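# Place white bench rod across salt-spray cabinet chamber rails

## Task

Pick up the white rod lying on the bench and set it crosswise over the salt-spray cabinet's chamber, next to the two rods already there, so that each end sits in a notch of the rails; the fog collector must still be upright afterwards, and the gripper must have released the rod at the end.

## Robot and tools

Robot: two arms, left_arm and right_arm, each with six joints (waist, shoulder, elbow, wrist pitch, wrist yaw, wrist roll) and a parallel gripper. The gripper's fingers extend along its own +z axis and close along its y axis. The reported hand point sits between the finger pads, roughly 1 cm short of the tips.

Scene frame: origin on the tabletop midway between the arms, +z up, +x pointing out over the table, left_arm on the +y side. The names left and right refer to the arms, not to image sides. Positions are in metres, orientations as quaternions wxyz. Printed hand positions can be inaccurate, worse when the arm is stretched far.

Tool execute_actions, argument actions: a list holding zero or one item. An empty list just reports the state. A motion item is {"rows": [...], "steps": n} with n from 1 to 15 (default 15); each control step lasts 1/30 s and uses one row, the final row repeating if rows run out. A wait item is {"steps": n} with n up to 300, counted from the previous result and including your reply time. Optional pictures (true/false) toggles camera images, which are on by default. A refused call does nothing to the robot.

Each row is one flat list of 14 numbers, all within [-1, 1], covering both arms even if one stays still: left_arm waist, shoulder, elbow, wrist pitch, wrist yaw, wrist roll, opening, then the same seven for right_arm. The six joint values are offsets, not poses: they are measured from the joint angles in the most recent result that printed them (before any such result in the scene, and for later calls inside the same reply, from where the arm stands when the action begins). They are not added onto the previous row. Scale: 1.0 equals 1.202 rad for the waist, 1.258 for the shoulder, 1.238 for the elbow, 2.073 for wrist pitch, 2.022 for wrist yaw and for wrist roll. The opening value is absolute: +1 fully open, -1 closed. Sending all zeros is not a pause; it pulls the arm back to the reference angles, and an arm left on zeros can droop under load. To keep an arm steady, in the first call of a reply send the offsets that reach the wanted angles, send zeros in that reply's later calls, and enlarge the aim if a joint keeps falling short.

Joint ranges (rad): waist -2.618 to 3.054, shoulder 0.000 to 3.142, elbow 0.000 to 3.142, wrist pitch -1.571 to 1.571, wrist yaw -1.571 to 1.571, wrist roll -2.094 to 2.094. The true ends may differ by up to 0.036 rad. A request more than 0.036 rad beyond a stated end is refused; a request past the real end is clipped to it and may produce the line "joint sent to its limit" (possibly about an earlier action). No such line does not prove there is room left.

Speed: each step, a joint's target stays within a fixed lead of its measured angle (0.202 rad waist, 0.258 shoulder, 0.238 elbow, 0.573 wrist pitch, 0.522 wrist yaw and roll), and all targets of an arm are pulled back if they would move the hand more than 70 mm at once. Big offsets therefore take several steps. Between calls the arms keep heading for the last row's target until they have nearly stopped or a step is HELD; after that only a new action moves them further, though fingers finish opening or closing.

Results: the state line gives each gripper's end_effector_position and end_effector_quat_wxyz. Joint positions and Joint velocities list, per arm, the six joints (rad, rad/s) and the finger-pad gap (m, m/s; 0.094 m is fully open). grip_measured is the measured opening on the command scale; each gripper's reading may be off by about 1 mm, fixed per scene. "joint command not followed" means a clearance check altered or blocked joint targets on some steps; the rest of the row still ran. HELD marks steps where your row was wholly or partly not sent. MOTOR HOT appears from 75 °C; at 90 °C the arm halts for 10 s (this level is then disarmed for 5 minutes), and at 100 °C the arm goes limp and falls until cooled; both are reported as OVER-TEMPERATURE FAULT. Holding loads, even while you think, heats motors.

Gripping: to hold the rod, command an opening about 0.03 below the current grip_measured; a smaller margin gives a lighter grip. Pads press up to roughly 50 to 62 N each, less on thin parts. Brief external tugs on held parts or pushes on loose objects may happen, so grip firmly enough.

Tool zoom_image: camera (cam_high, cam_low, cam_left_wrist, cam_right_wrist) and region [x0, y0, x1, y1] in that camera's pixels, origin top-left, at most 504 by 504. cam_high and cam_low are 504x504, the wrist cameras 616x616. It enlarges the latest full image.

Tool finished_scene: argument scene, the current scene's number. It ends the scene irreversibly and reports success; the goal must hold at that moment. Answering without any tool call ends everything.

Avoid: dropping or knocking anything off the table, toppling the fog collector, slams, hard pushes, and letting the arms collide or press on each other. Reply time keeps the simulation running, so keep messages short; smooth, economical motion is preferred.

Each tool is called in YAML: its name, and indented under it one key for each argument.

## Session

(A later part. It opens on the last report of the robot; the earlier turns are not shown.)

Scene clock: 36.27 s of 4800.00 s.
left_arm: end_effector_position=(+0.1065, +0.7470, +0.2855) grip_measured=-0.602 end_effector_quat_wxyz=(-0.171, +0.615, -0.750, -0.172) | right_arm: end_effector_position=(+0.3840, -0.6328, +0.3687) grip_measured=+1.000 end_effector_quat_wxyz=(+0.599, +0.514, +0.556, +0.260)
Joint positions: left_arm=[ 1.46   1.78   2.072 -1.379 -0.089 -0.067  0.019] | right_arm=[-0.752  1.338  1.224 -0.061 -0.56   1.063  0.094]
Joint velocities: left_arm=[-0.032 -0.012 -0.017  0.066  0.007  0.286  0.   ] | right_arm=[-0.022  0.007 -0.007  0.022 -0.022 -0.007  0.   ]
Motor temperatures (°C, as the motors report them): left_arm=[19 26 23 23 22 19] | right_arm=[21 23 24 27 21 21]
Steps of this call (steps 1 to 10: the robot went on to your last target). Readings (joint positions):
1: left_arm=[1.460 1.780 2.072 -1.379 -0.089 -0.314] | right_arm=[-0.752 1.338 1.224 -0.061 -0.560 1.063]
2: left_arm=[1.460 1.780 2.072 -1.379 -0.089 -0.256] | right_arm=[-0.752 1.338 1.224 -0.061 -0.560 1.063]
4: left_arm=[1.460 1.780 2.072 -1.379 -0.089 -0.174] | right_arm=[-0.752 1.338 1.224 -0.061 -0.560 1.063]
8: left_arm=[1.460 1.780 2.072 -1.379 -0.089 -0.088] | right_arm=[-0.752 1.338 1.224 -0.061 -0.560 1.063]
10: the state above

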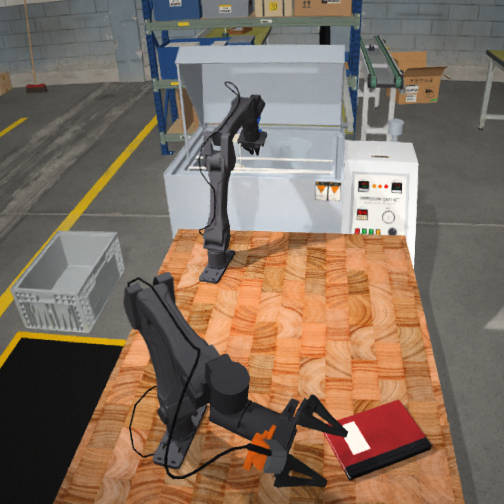

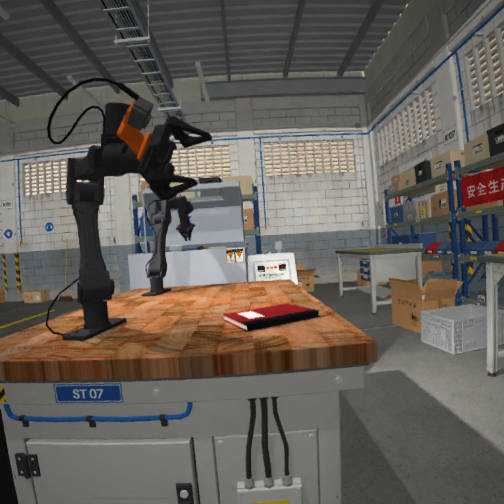

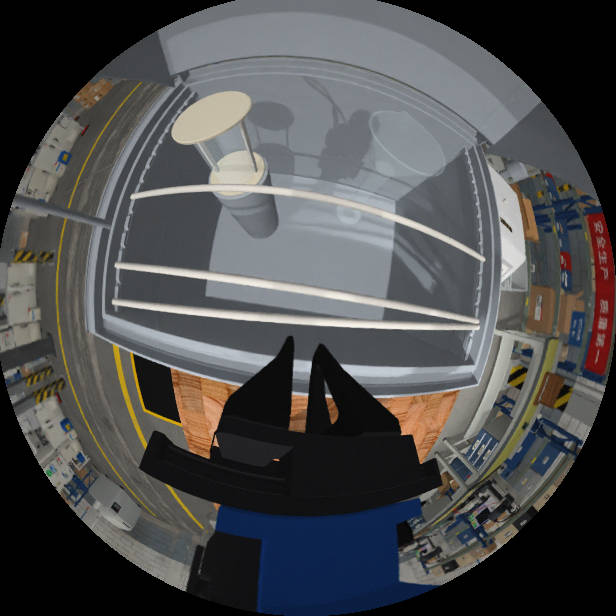

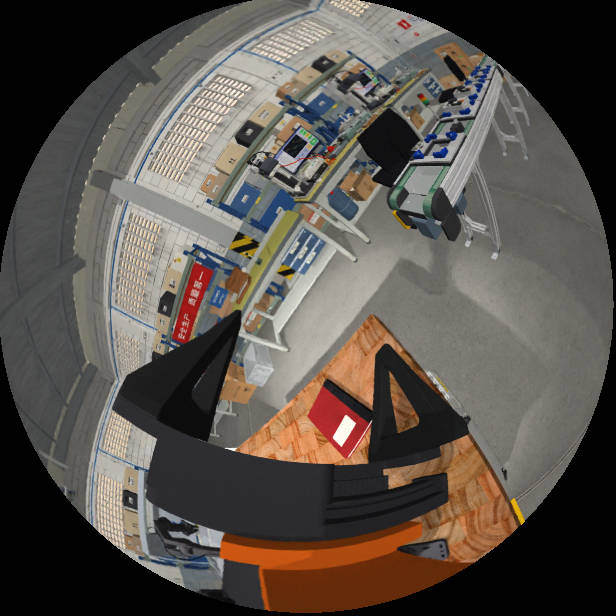

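execute_actions:
  actions:
    - {"rows":[[0,0,0,0,0,-0.89,-0.55,0,0,0,0,0,0,1]],"steps":15}
  pictures: false

execute_actions:
  actions:
    - {"steps":10}
  pictures: false

execute_actions:
  actions:
    - {"rows":[[0,0.04,-0.08,0.02,0,0,-0.55,0,0,0,0,0,0,1],[0,0.04,-0.08,0.02,0,0,-0.55,0,0,0,0,0,0,1],[0,0.04,-0.08,0.02,0,0,-0.55,0,0,0,0,0,0,1],[0,0.04,-0.1,0.03,0,0,-0.55,0,0,0,0,0,0,1],[0,0.04,-0.12,0.04,0,0,-0.55,0,0,0,0,0,0,1],[0,0.04,-0.14,0.055,0,0,-0.55,0,0,0,0,0,0,1],[0,0.04,-0.16,0.065,0,0,-0.55,0,0,0,0,0,0,1],[0,0.04,-0.18,0.075,0,0,-0.55,0,0,0,0,0,0,1]],"steps":15}

Scene clock: 37.87 s of 4800.00 s.
left_arm: end_effector_position=(+0.1068, +0.7469, +0.2855) grip_measured=-0.552 end_effector_quat_wxyz=(-0.242, +0.957, -0.160, -0.016) | right_arm: end_effector_position=(+0.3840, -0.6328, +0.3687) grip_measured=+1.000 end_effector_quat_wxyz=(+0.599, +0.514, +0.556, +0.260)
Joint positions: left_arm=[ 1.46   1.78   2.072 -1.379 -0.087 -1.503  0.021] | right_arm=[-0.752  1.338  1.224 -0.061 -0.56   1.063  0.094]
Joint velocities: left_arm=[ 0.007 -0.007 -0.012  0.007  0.051 -2.484  0.001] | right_arm=[-0.022 -0.012 -0.002 -0.066  0.007  0.022  0.   ]
Motor temperatures (°C, as the motors report them): left_arm=[19 26 23 23 22 19] | right_arm=[21 23 24 28 21 21]
Steps of this call (steps 1 to 30: the robot went on to your last target; steps 31 to 33: nothing new was sent; steps 34 to 48: all 15 steps of this action). Readings (joint positions):
34: left_arm=[1.460 1.780 2.072 -1.379 -0.088 -0.111] | right_arm=[-0.752 1.338 1.224 -0.061 -0.560 1.063]
35: left_arm=[1.460 1.780 2.072 -1.379 -0.088 -0.212] | right_arm=[-0.752 1.338 1.224 -0.061 -0.560 1.063]
37: left_arm=[1.460 1.780 2.072 -1.379 -0.088 -0.411] | right_arm=[-0.752 1.338 1.224 -0.061 -0.560 1.063]
41: left_arm=[1.460 1.780 2.072 -1.379 -0.087 -0.811] | right_arm=[-0.752 1.338 1.224 -0.061 -0.560 1.063]
48: the state above

Scene clock: 38.20 s of 4800.00 s.
left_arm: end_effector_position=(+0.1069, +0.7472, +0.2857) grip_measured=-0.552 end_effector_quat_wxyz=(-0.243, +0.970, -0.005, +0.023) | right_arm: end_effector_position=(+0.3840, -0.6328, +0.3687) grip_measured=+1.000 end_effector_quat_wxyz=(+0.599, +0.514, +0.556, +0.260)
Joint positions: left_arm=[ 1.46   1.78   2.072 -1.378 -0.087 -1.824  0.021] | right_arm=[-0.752  1.338  1.224 -0.061 -0.56   1.063  0.094]
Joint velocities: left_arm=[-0.027 -0.002 -0.017  0.066 -0.022 -0.227 -0.001] | right_arm=[-0.007  0.007  0.012  0.066  0.066  0.022  0.   ]
Motor temperatures (°C, as the motors report them): left_arm=[19 26 23 23 22 19] | right_arm=[21 23 24 28 21 21]
Steps of this call (steps 1 to 10: the robot went on to your last target). Readings (joint positions):
1: left_arm=[1.460 1.780 2.072 -1.379 -0.087 -1.575] | right_arm=[-0.752 1.338 1.224 -0.061 -0.560 1.063]
2: left_arm=[1.460 1.780 2.072 -1.379 -0.087 -1.633] | right_arm=[-0.752 1.338 1.224 -0.061 -0.560 1.063]
4: left_arm=[1.460 1.780 2.072 -1.379 -0.087 -1.716] | right_arm=[-0.752 1.338 1.224 -0.061 -0.560 1.063]
8: left_arm=[1.460 1.780 2.072 -1.378 -0.087 -1.803] | right_arm=[-0.752 1.338 1.224 -0.061 -0.560 1.063]
10: the state above

Scene clock: 38.70 s of 4800.00 s.
left_arm: end_effector_position=(+0.1106, +0.7577, +0.2062) grip_measured=-0.552 end_effector_quat_wxyz=(-0.181, +0.983, -0.007, +0.007) | right_arm: end_effector_position=(+0.3840, -0.6328, +0.3687) grip_measured=+1.000 end_effector_quat_wxyz=(+0.599, +0.514, +0.556, +0.260)
Joint positions: left_arm=[ 1.46   1.836  1.857 -1.238 -0.084 -1.826  0.021] | right_arm=[-0.752  1.338  1.224 -0.061 -0.56   1.063  0.094]
Joint velocities: left_arm=[ 0.007 -0.012 -0.002  0.125 -0.022 -0.037  0.   ] | right_arm=[-0.012 -0.012 -0.022  0.007 -0.037 -0.066  0.   ]
Motor temperatures (°C, as the motors report them): left_arm=[19 26 23 23 22 19] | right_arm=[21 23 24 28 21 21]
Steps of this call (steps 1 to 15: all 15 steps of this action). Readings (joint positions):
1: left_arm=[1.460 1.781 2.059 -1.367 -0.087 -1.826] | right_arm=[-0.752 1.338 1.224 -0.061 -0.560 1.063]
2: left_arm=[1.460 1.781 2.044 -1.358 -0.087 -1.826] | right_arm=[-0.752 1.338 1.224 -0.061 -0.560 1.063]
4: left_arm=[1.460 1.795 2.007 -1.344 -0.087 -1.826] | right_arm=[-0.752 1.338 1.224 -0.061 -0.560 1.063]
8: left_arm=[1.460 1.818 1.906 -1.287 -0.086 -1.826] | right_arm=[-0.752 1.338 1.224 -0.061 -0.560 1.063]
15: the state above

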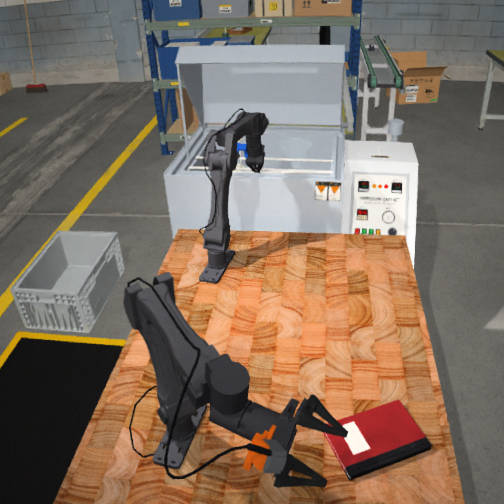

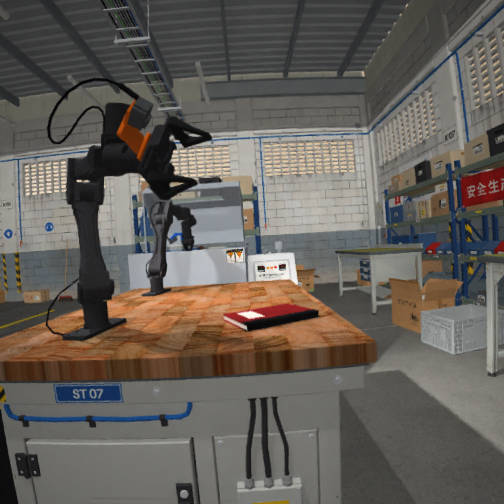

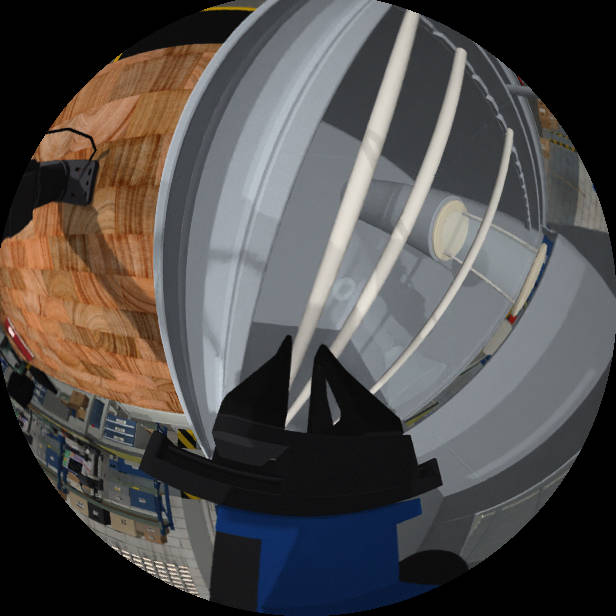

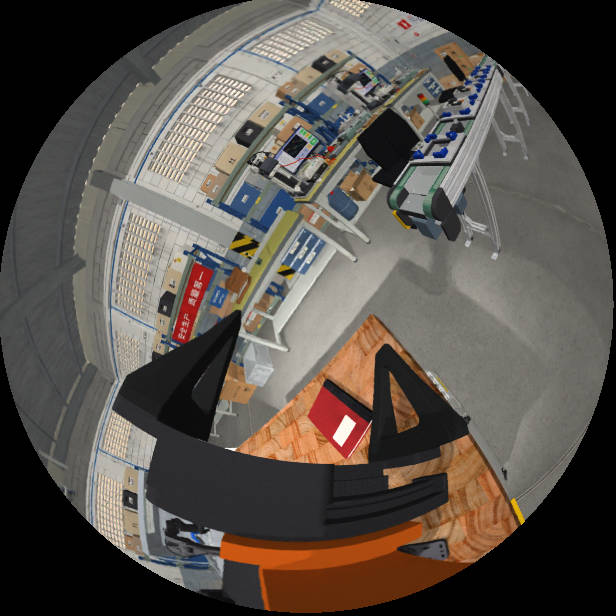

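execute_actions:
  actions:
    - {"rows":[[0,0,-0.012,0,0,0,-0.87,0,0,0,0,0,0,1]],"steps":12}
  pictures: false

execute_actions:
  actions:
    - {"rows":[[0,0,0.025,0,0,0,-0.87,0,0,0,0,0,0,1],[0,0,0.025,0,0,0,-0.87,0,0,0,0,0,0,1],[0,0,0.025,0,0,0,-0.87,0,0,0,0,0,0,1],[0,0,0.025,0,0,0.02,-0.87,0,0,0,0,0,0,1],[0,0,0.025,0,0,0.04,-0.87,0,0,0,0,0,0,1]],"steps":12}

zoom_image:
  camera: "cam_high"
  region: [150,120,360,200]

zoom_image:
  camera: "cam_left_wrist"
  region: [340,0,540,160]

Scene clock: 40.00 s of 4800.00 s.
left_arm: end_effector_position=(+0.1116, +0.7607, +0.2073) grip_measured=-0.845 end_effector_quat_wxyz=(-0.187, +0.982, -0.007, +0.009) | right_arm: end_effector_position=(+0.3840, -0.6328, +0.3687) grip_measured=+1.000 end_effector_quat_wxyz=(+0.599, +0.514, +0.556, +0.260)
Joint positions: left_arm=[ 1.46   1.836  1.857 -1.224 -0.083 -1.826  0.007] | right_arm=[-0.752  1.338  1.224 -0.061 -0.56   1.063  0.094]
Joint velocities: left_arm=[-0.022 -0.002 -0.032 -0.081  0.022 -0.022 -0.   ] | right_arm=[-0.012 -0.017  0.007 -0.007  0.007 -0.037  0.   ]
Motor temperatures (°C, as the motors report them): left_arm=[19 26 23 23 22 19] | right_arm=[21 23 24 28 21 21]
Steps of this call (steps 1 to 27: the robot went on to your last target; steps 28 to 39: all 12 steps of this action). Readings (joint positions):
28: left_arm=[1.460 1.836 1.857 -1.224 -0.083 -1.826] | right_arm=[-0.752 1.338 1.224 -0.061 -0.560 1.063]
29: left_arm=[1.460 1.836 1.857 -1.224 -0.083 -1.826] | right_arm=[-0.752 1.338 1.224 -0.061 -0.560 1.063]
31: left_arm=[1.460 1.836 1.857 -1.224 -0.083 -1.826] | right_arm=[-0.752 1.338 1.224 -0.061 -0.560 1.063]
35: left_arm=[1.460 1.836 1.857 -1.224 -0.083 -1.826] | right_arm=[-0.752 1.338 1.224 -0.061 -0.560 1.063]
39: the state above

Scene clock: 40.40 s of 4800.00 s.
left_arm: end_effector_position=(+0.1116, +0.7613, +0.2076) grip_measured=-0.845 end_effector_quat_wxyz=(-0.189, +0.982, -0.030, +0.005) | right_arm: end_effector_position=(+0.3840, -0.6328, +0.3687) grip_measured=+1.000 end_effector_quat_wxyz=(+0.599, +0.514, +0.556, +0.260)
Joint positions: left_arm=[ 1.46   1.836  1.857 -1.222 -0.084 -1.779  0.007] | right_arm=[-0.752  1.338  1.224 -0.061 -0.56   1.063  0.094]
Joint velocities: left_arm=[ 0.002 -0.012  0.012  0.022 -0.051  0.037 -0.   ] | right_arm=[ 0.002 -0.012  0.007 -0.007 -0.037 -0.037  0.   ]
Motor temperatures (°C, as the motors report them): left_arm=[19 26 23 23 22 19] | right_arm=[21 23 24 28 21 21]
Steps of this call (steps 1 to 12: all 12 steps of this action). Readings (joint positions):
1: left_arm=[1.460 1.836 1.857 -1.224 -0.083 -1.826] | right_arm=[-0.752 1.338 1.224 -0.061 -0.560 1.063]
2: left_arm=[1.460 1.836 1.857 -1.224 -0.083 -1.826] | right_arm=[-0.752 1.338 1.224 -0.061 -0.560 1.063]
4: left_arm=[1.460 1.836 1.857 -1.224 -0.083 -1.823] | right_arm=[-0.752 1.338 1.224 -0.061 -0.560 1.063]
8: left_arm=[1.460 1.836 1.857 -1.223 -0.084 -1.791] | right_arm=[-0.752 1.338 1.224 -0.061 -0.560 1.063]
12: the state above

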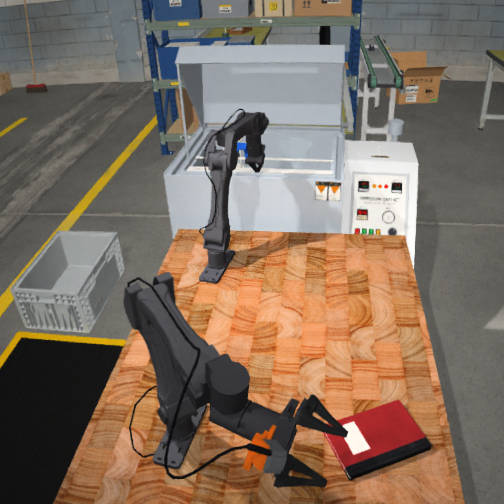

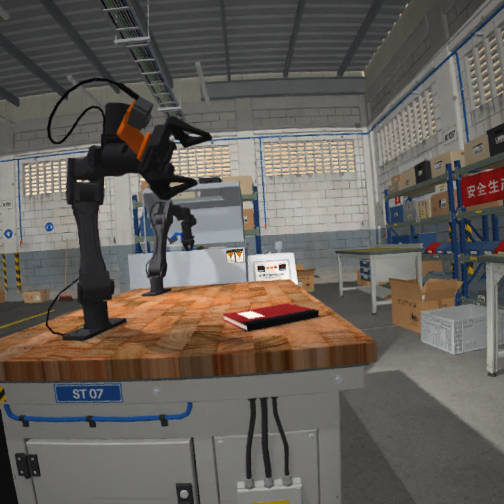

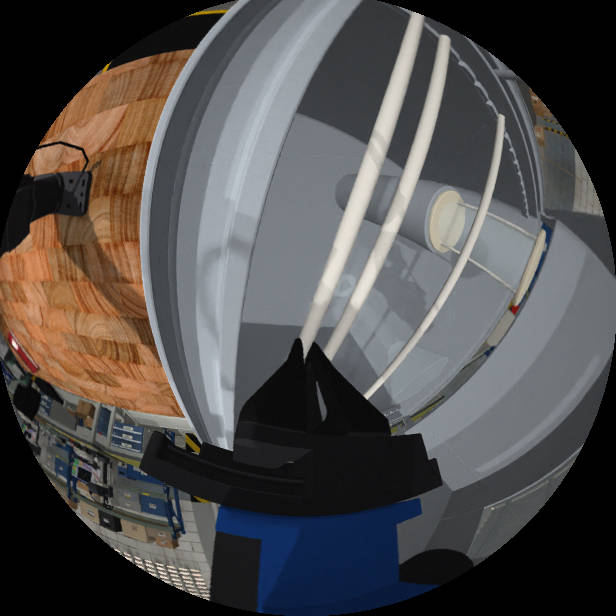

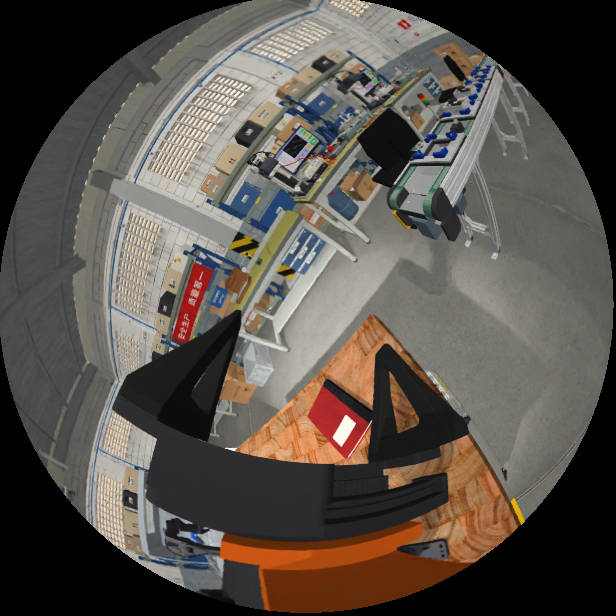

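Region (150, 120, 360, 200) of cam_high's 504x504 image, scaled by 2.400, with more detail than that image has; it fills the top 192 rows of this view, and the rest is white.

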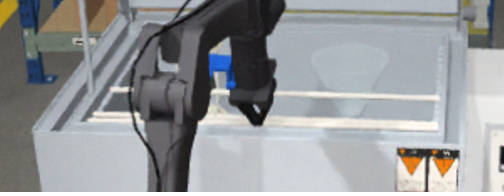

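Region (340, 0, 540, 160) of cam_left_wrist's 616x616 image, scaled by 2.520, with more detail than that image has; it fills the top 403 rows of this view, and the rest is white.

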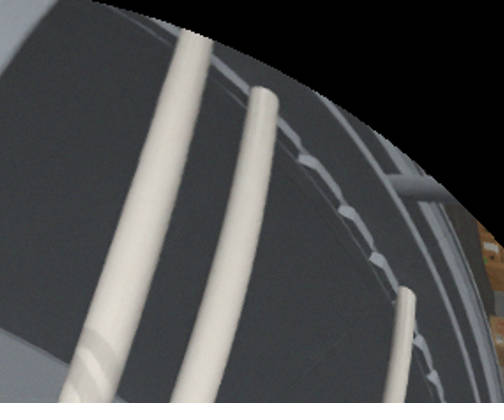

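Looks parallel at one pitch. Release and inspect.

execute_actions:
  actions:
    - {"rows":[[0,0,0,0,0,0,-0.68,0,0,0,0,0,0,1]],"steps":8}
  pictures: false

execute_actions:
  actions:
    - {"rows":[[0,-0.03,0.18,-0.09,0,0,-0.62,0,0,0,0,0,0,1]],"steps":10}
  pictures: false

execute_actions:
  actions:
    - {"rows":[[0,0,0,0,0,0.87,-0.6,0,0,0,0,0,0,1]],"steps":15}
  pictures: false

execute_actions:
  actions:
    - {"steps":10}

zoom_image:
  camera: "cam_left_wrist"
  region: [410,210,530,370]

zoom_image:
  camera: "cam_left_wrist"
  region: [60,190,180,350]

Scene clock: 41.63 s of 4800.00 s.
left_arm: end_effector_position=(+0.1120, +0.7615, +0.2077) grip_measured=-0.682 end_effector_quat_wxyz=(-0.189, +0.981, -0.033, +0.005) | right_arm: end_effector_position=(+0.3840, -0.6328, +0.3687) grip_measured=+1.000 end_effector_quat_wxyz=(+0.599, +0.514, +0.556, +0.260)
Joint positions: left_arm=[ 1.46   1.836  1.857 -1.22  -0.082 -1.773  0.015] | right_arm=[-0.752  1.338  1.224 -0.061 -0.56   1.063  0.094]
Joint velocities: left_arm=[-0.012 -0.002 -0.012  0.007 -0.007  0.022 -0.001] | right_arm=[ 0.012  0.007 -0.002 -0.037 -0.022 -0.022  0.   ]
Motor temperatures (°C, as the motors report them): left_arm=[19 26 23 23 22 19] | right_arm=[21 23 24 28 21 21]
Steps of this call (steps 1 to 15: the robot went on to your last target; steps 16 to 29: nothing new was sent; steps 30 to 37: all 8 steps of this action). Readings (joint positions):
30: left_arm=[1.460 1.836 1.857 -1.221 -0.084 -1.770] | right_arm=[-0.752 1.338 1.224 -0.061 -0.560 1.063]
31: left_arm=[1.460 1.836 1.857 -1.221 -0.084 -1.771] | right_arm=[-0.752 1.338 1.224 -0.061 -0.560 1.063]
33: left_arm=[1.460 1.836 1.857 -1.220 -0.083 -1.772] | right_arm=[-0.752 1.338 1.224 -0.061 -0.560 1.063]
37: the state above

Scene clock: 41.97 s of 4800.00 s.
left_arm: end_effector_position=(+0.1098, +0.7520, +0.2867) grip_measured=-0.622 end_effector_quat_wxyz=(-0.251, +0.967, -0.030, +0.023) | right_arm: end_effector_position=(+0.3840, -0.6328, +0.3687) grip_measured=+1.000 end_effector_quat_wxyz=(+0.599, +0.514, +0.556, +0.260)
Joint positions: left_arm=[ 1.46   1.783  2.072 -1.356 -0.079 -1.773  0.018] | right_arm=[-0.752  1.338  1.224 -0.061 -0.56   1.063  0.094]
Joint velocities: left_arm=[-0.007 -0.012  0.002 -0.154  0.037 -0.037  0.001] | right_arm=[ 0.002  0.007 -0.002 -0.051 -0.007 -0.051  0.   ]
Motor temperatures (°C, as the motors report them): left_arm=[19 26 23 23 22 19] | right_arm=[21 23 24 28 21 21]
Steps of this call (steps 1 to 10: all 10 steps of this action). Readings (joint positions):
1: left_arm=[1.460 1.842 1.891 -1.256 -0.080 -1.773] | right_arm=[-0.752 1.338 1.224 -0.061 -0.560 1.063]
2: left_arm=[1.460 1.851 1.940 -1.291 -0.079 -1.773] | right_arm=[-0.752 1.338 1.224 -0.061 -0.560 1.063]
4: left_arm=[1.460 1.841 2.018 -1.316 -0.079 -1.773] | right_arm=[-0.752 1.338 1.224 -0.061 -0.560 1.063]
8: left_arm=[1.460 1.790 2.070 -1.343 -0.079 -1.773] | right_arm=[-0.752 1.338 1.224 -0.061 -0.560 1.063]
10: the state above

Scene clock: 42.47 s of 4800.00 s.
left_arm: end_effector_position=(+0.1101, +0.7520, +0.2862) grip_measured=-0.602 end_effector_quat_wxyz=(-0.203, +0.707, -0.661, -0.147) | right_arm: end_effector_position=(+0.3840, -0.6328, +0.3687) grip_measured=+1.000 end_effector_quat_wxyz=(+0.599, +0.514, +0.556, +0.260)
Joint positions: left_arm=[ 1.46   1.785  2.072 -1.357 -0.077 -0.333  0.019] | right_arm=[-0.752  1.338  1.224 -0.061 -0.56   1.063  0.094]
Joint velocities: left_arm=[-0.002 -0.002  0.002 -0.022 -0.037  2.029  0.   ] | right_arm=[-0.022 -0.002 -0.012 -0.007  0.007 -0.007  0.   ]
Motor temperatures (°C, as the motors report them): left_arm=[19 26 23 23 22 19] | right_arm=[21 23 24 28 21 21]
Steps of this call (steps 1 to 15: all 15 steps of this action). Readings (joint positions):
1: left_arm=[1.460 1.783 2.072 -1.359 -0.078 -1.692] | right_arm=[-0.752 1.338 1.224 -0.061 -0.560 1.063]
2: left_arm=[1.460 1.785 2.072 -1.358 -0.078 -1.593] | right_arm=[-0.752 1.338 1.224 -0.061 -0.560 1.063]
4: left_arm=[1.460 1.785 2.072 -1.357 -0.077 -1.395] | right_arm=[-0.752 1.338 1.224 -0.061 -0.560 1.063]
8: left_arm=[1.460 1.785 2.072 -1.357 -0.077 -1.000] | right_arm=[-0.752 1.338 1.224 -0.061 -0.560 1.063]
15: the state above

Scene clock: 42.80 s of 4800.00 s.
left_arm: end_effector_position=(+0.1101, +0.7520, +0.2862) grip_measured=-0.602 end_effector_quat_wxyz=(-0.181, +0.609, -0.752, -0.174) | right_arm: end_effector_position=(+0.3840, -0.6328, +0.3687) grip_measured=+1.000 end_effector_quat_wxyz=(+0.599, +0.514, +0.556, +0.260)
Joint positions: left_arm=[ 1.46   1.785  2.072 -1.357 -0.077 -0.056  0.019] | right_arm=[-0.752  1.338  1.224 -0.061 -0.56   1.063  0.094]
Joint velocities: left_arm=[-0.002  0.002  0.012  0.051  0.066  0.242 -0.001] | right_arm=[-0.002 -0.012  0.007 -0.037  0.022 -0.022  0.   ]
Motor temperatures (°C, as the motors report them): left_arm=[19 26 23 23 22 19] | right_arm=[21 23 24 28 21 21]
Steps of this call (steps 1 to 10: the robot went on to your last target). Readings (joint positions):
1: left_arm=[1.460 1.785 2.072 -1.357 -0.077 -0.270] | right_arm=[-0.752 1.338 1.224 -0.061 -0.560 1.063]
2: left_arm=[1.460 1.785 2.072 -1.357 -0.077 -0.221] | right_arm=[-0.752 1.338 1.224 -0.061 -0.560 1.063]
4: left_arm=[1.460 1.785 2.072 -1.357 -0.077 -0.149] | right_arm=[-0.752 1.338 1.224 -0.061 -0.560 1.063]
8: left_arm=[1.460 1.785 2.072 -1.357 -0.077 -0.074] | right_arm=[-0.752 1.338 1.224 -0.061 -0.560 1.063]
10: the state above

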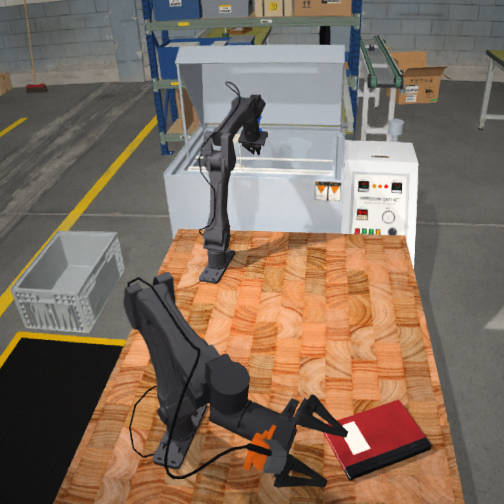

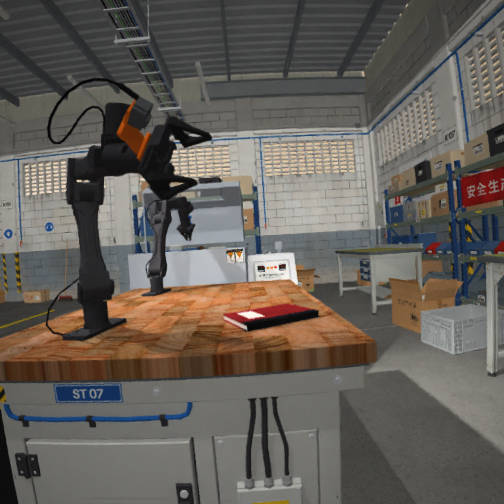

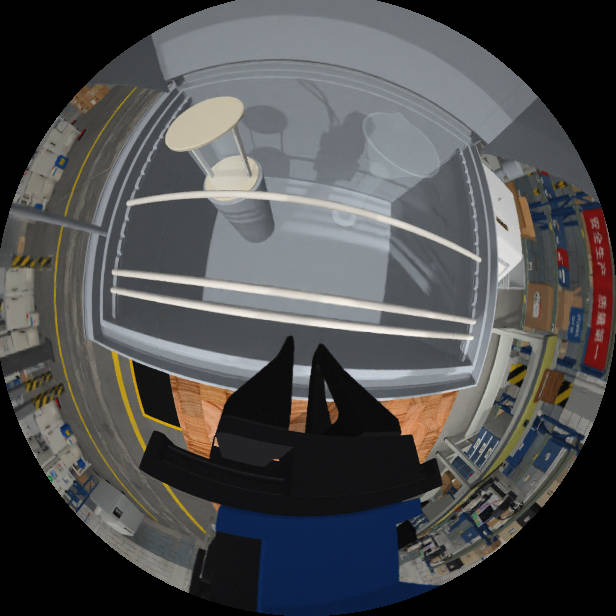

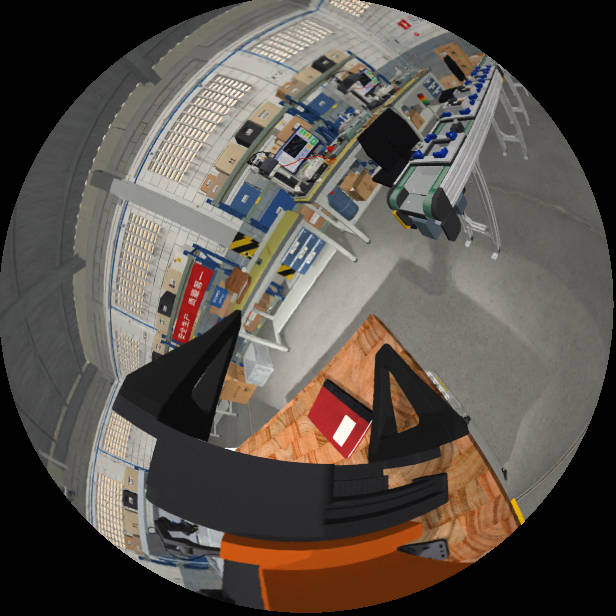

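Region (410, 210, 530, 370) of cam_left_wrist's 616x616 image, scaled by 3.150, with more detail than that image has; it fills the left 378 columns of this view, and the rest is white.

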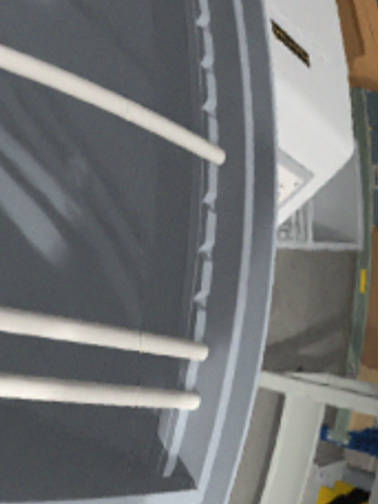

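Region (60, 190, 180, 350) of cam_left_wrist's 616x616 image, scaled by 3.150, with more detail than that image has; it fills the left 378 columns of this view, and the rest is white.

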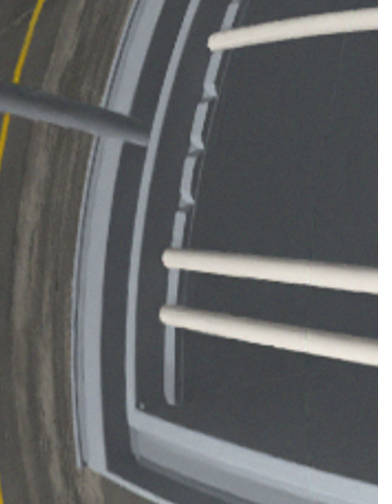

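Both ends are seated.

finished_scene:
  scene: 2

The scene is finished: the task was done.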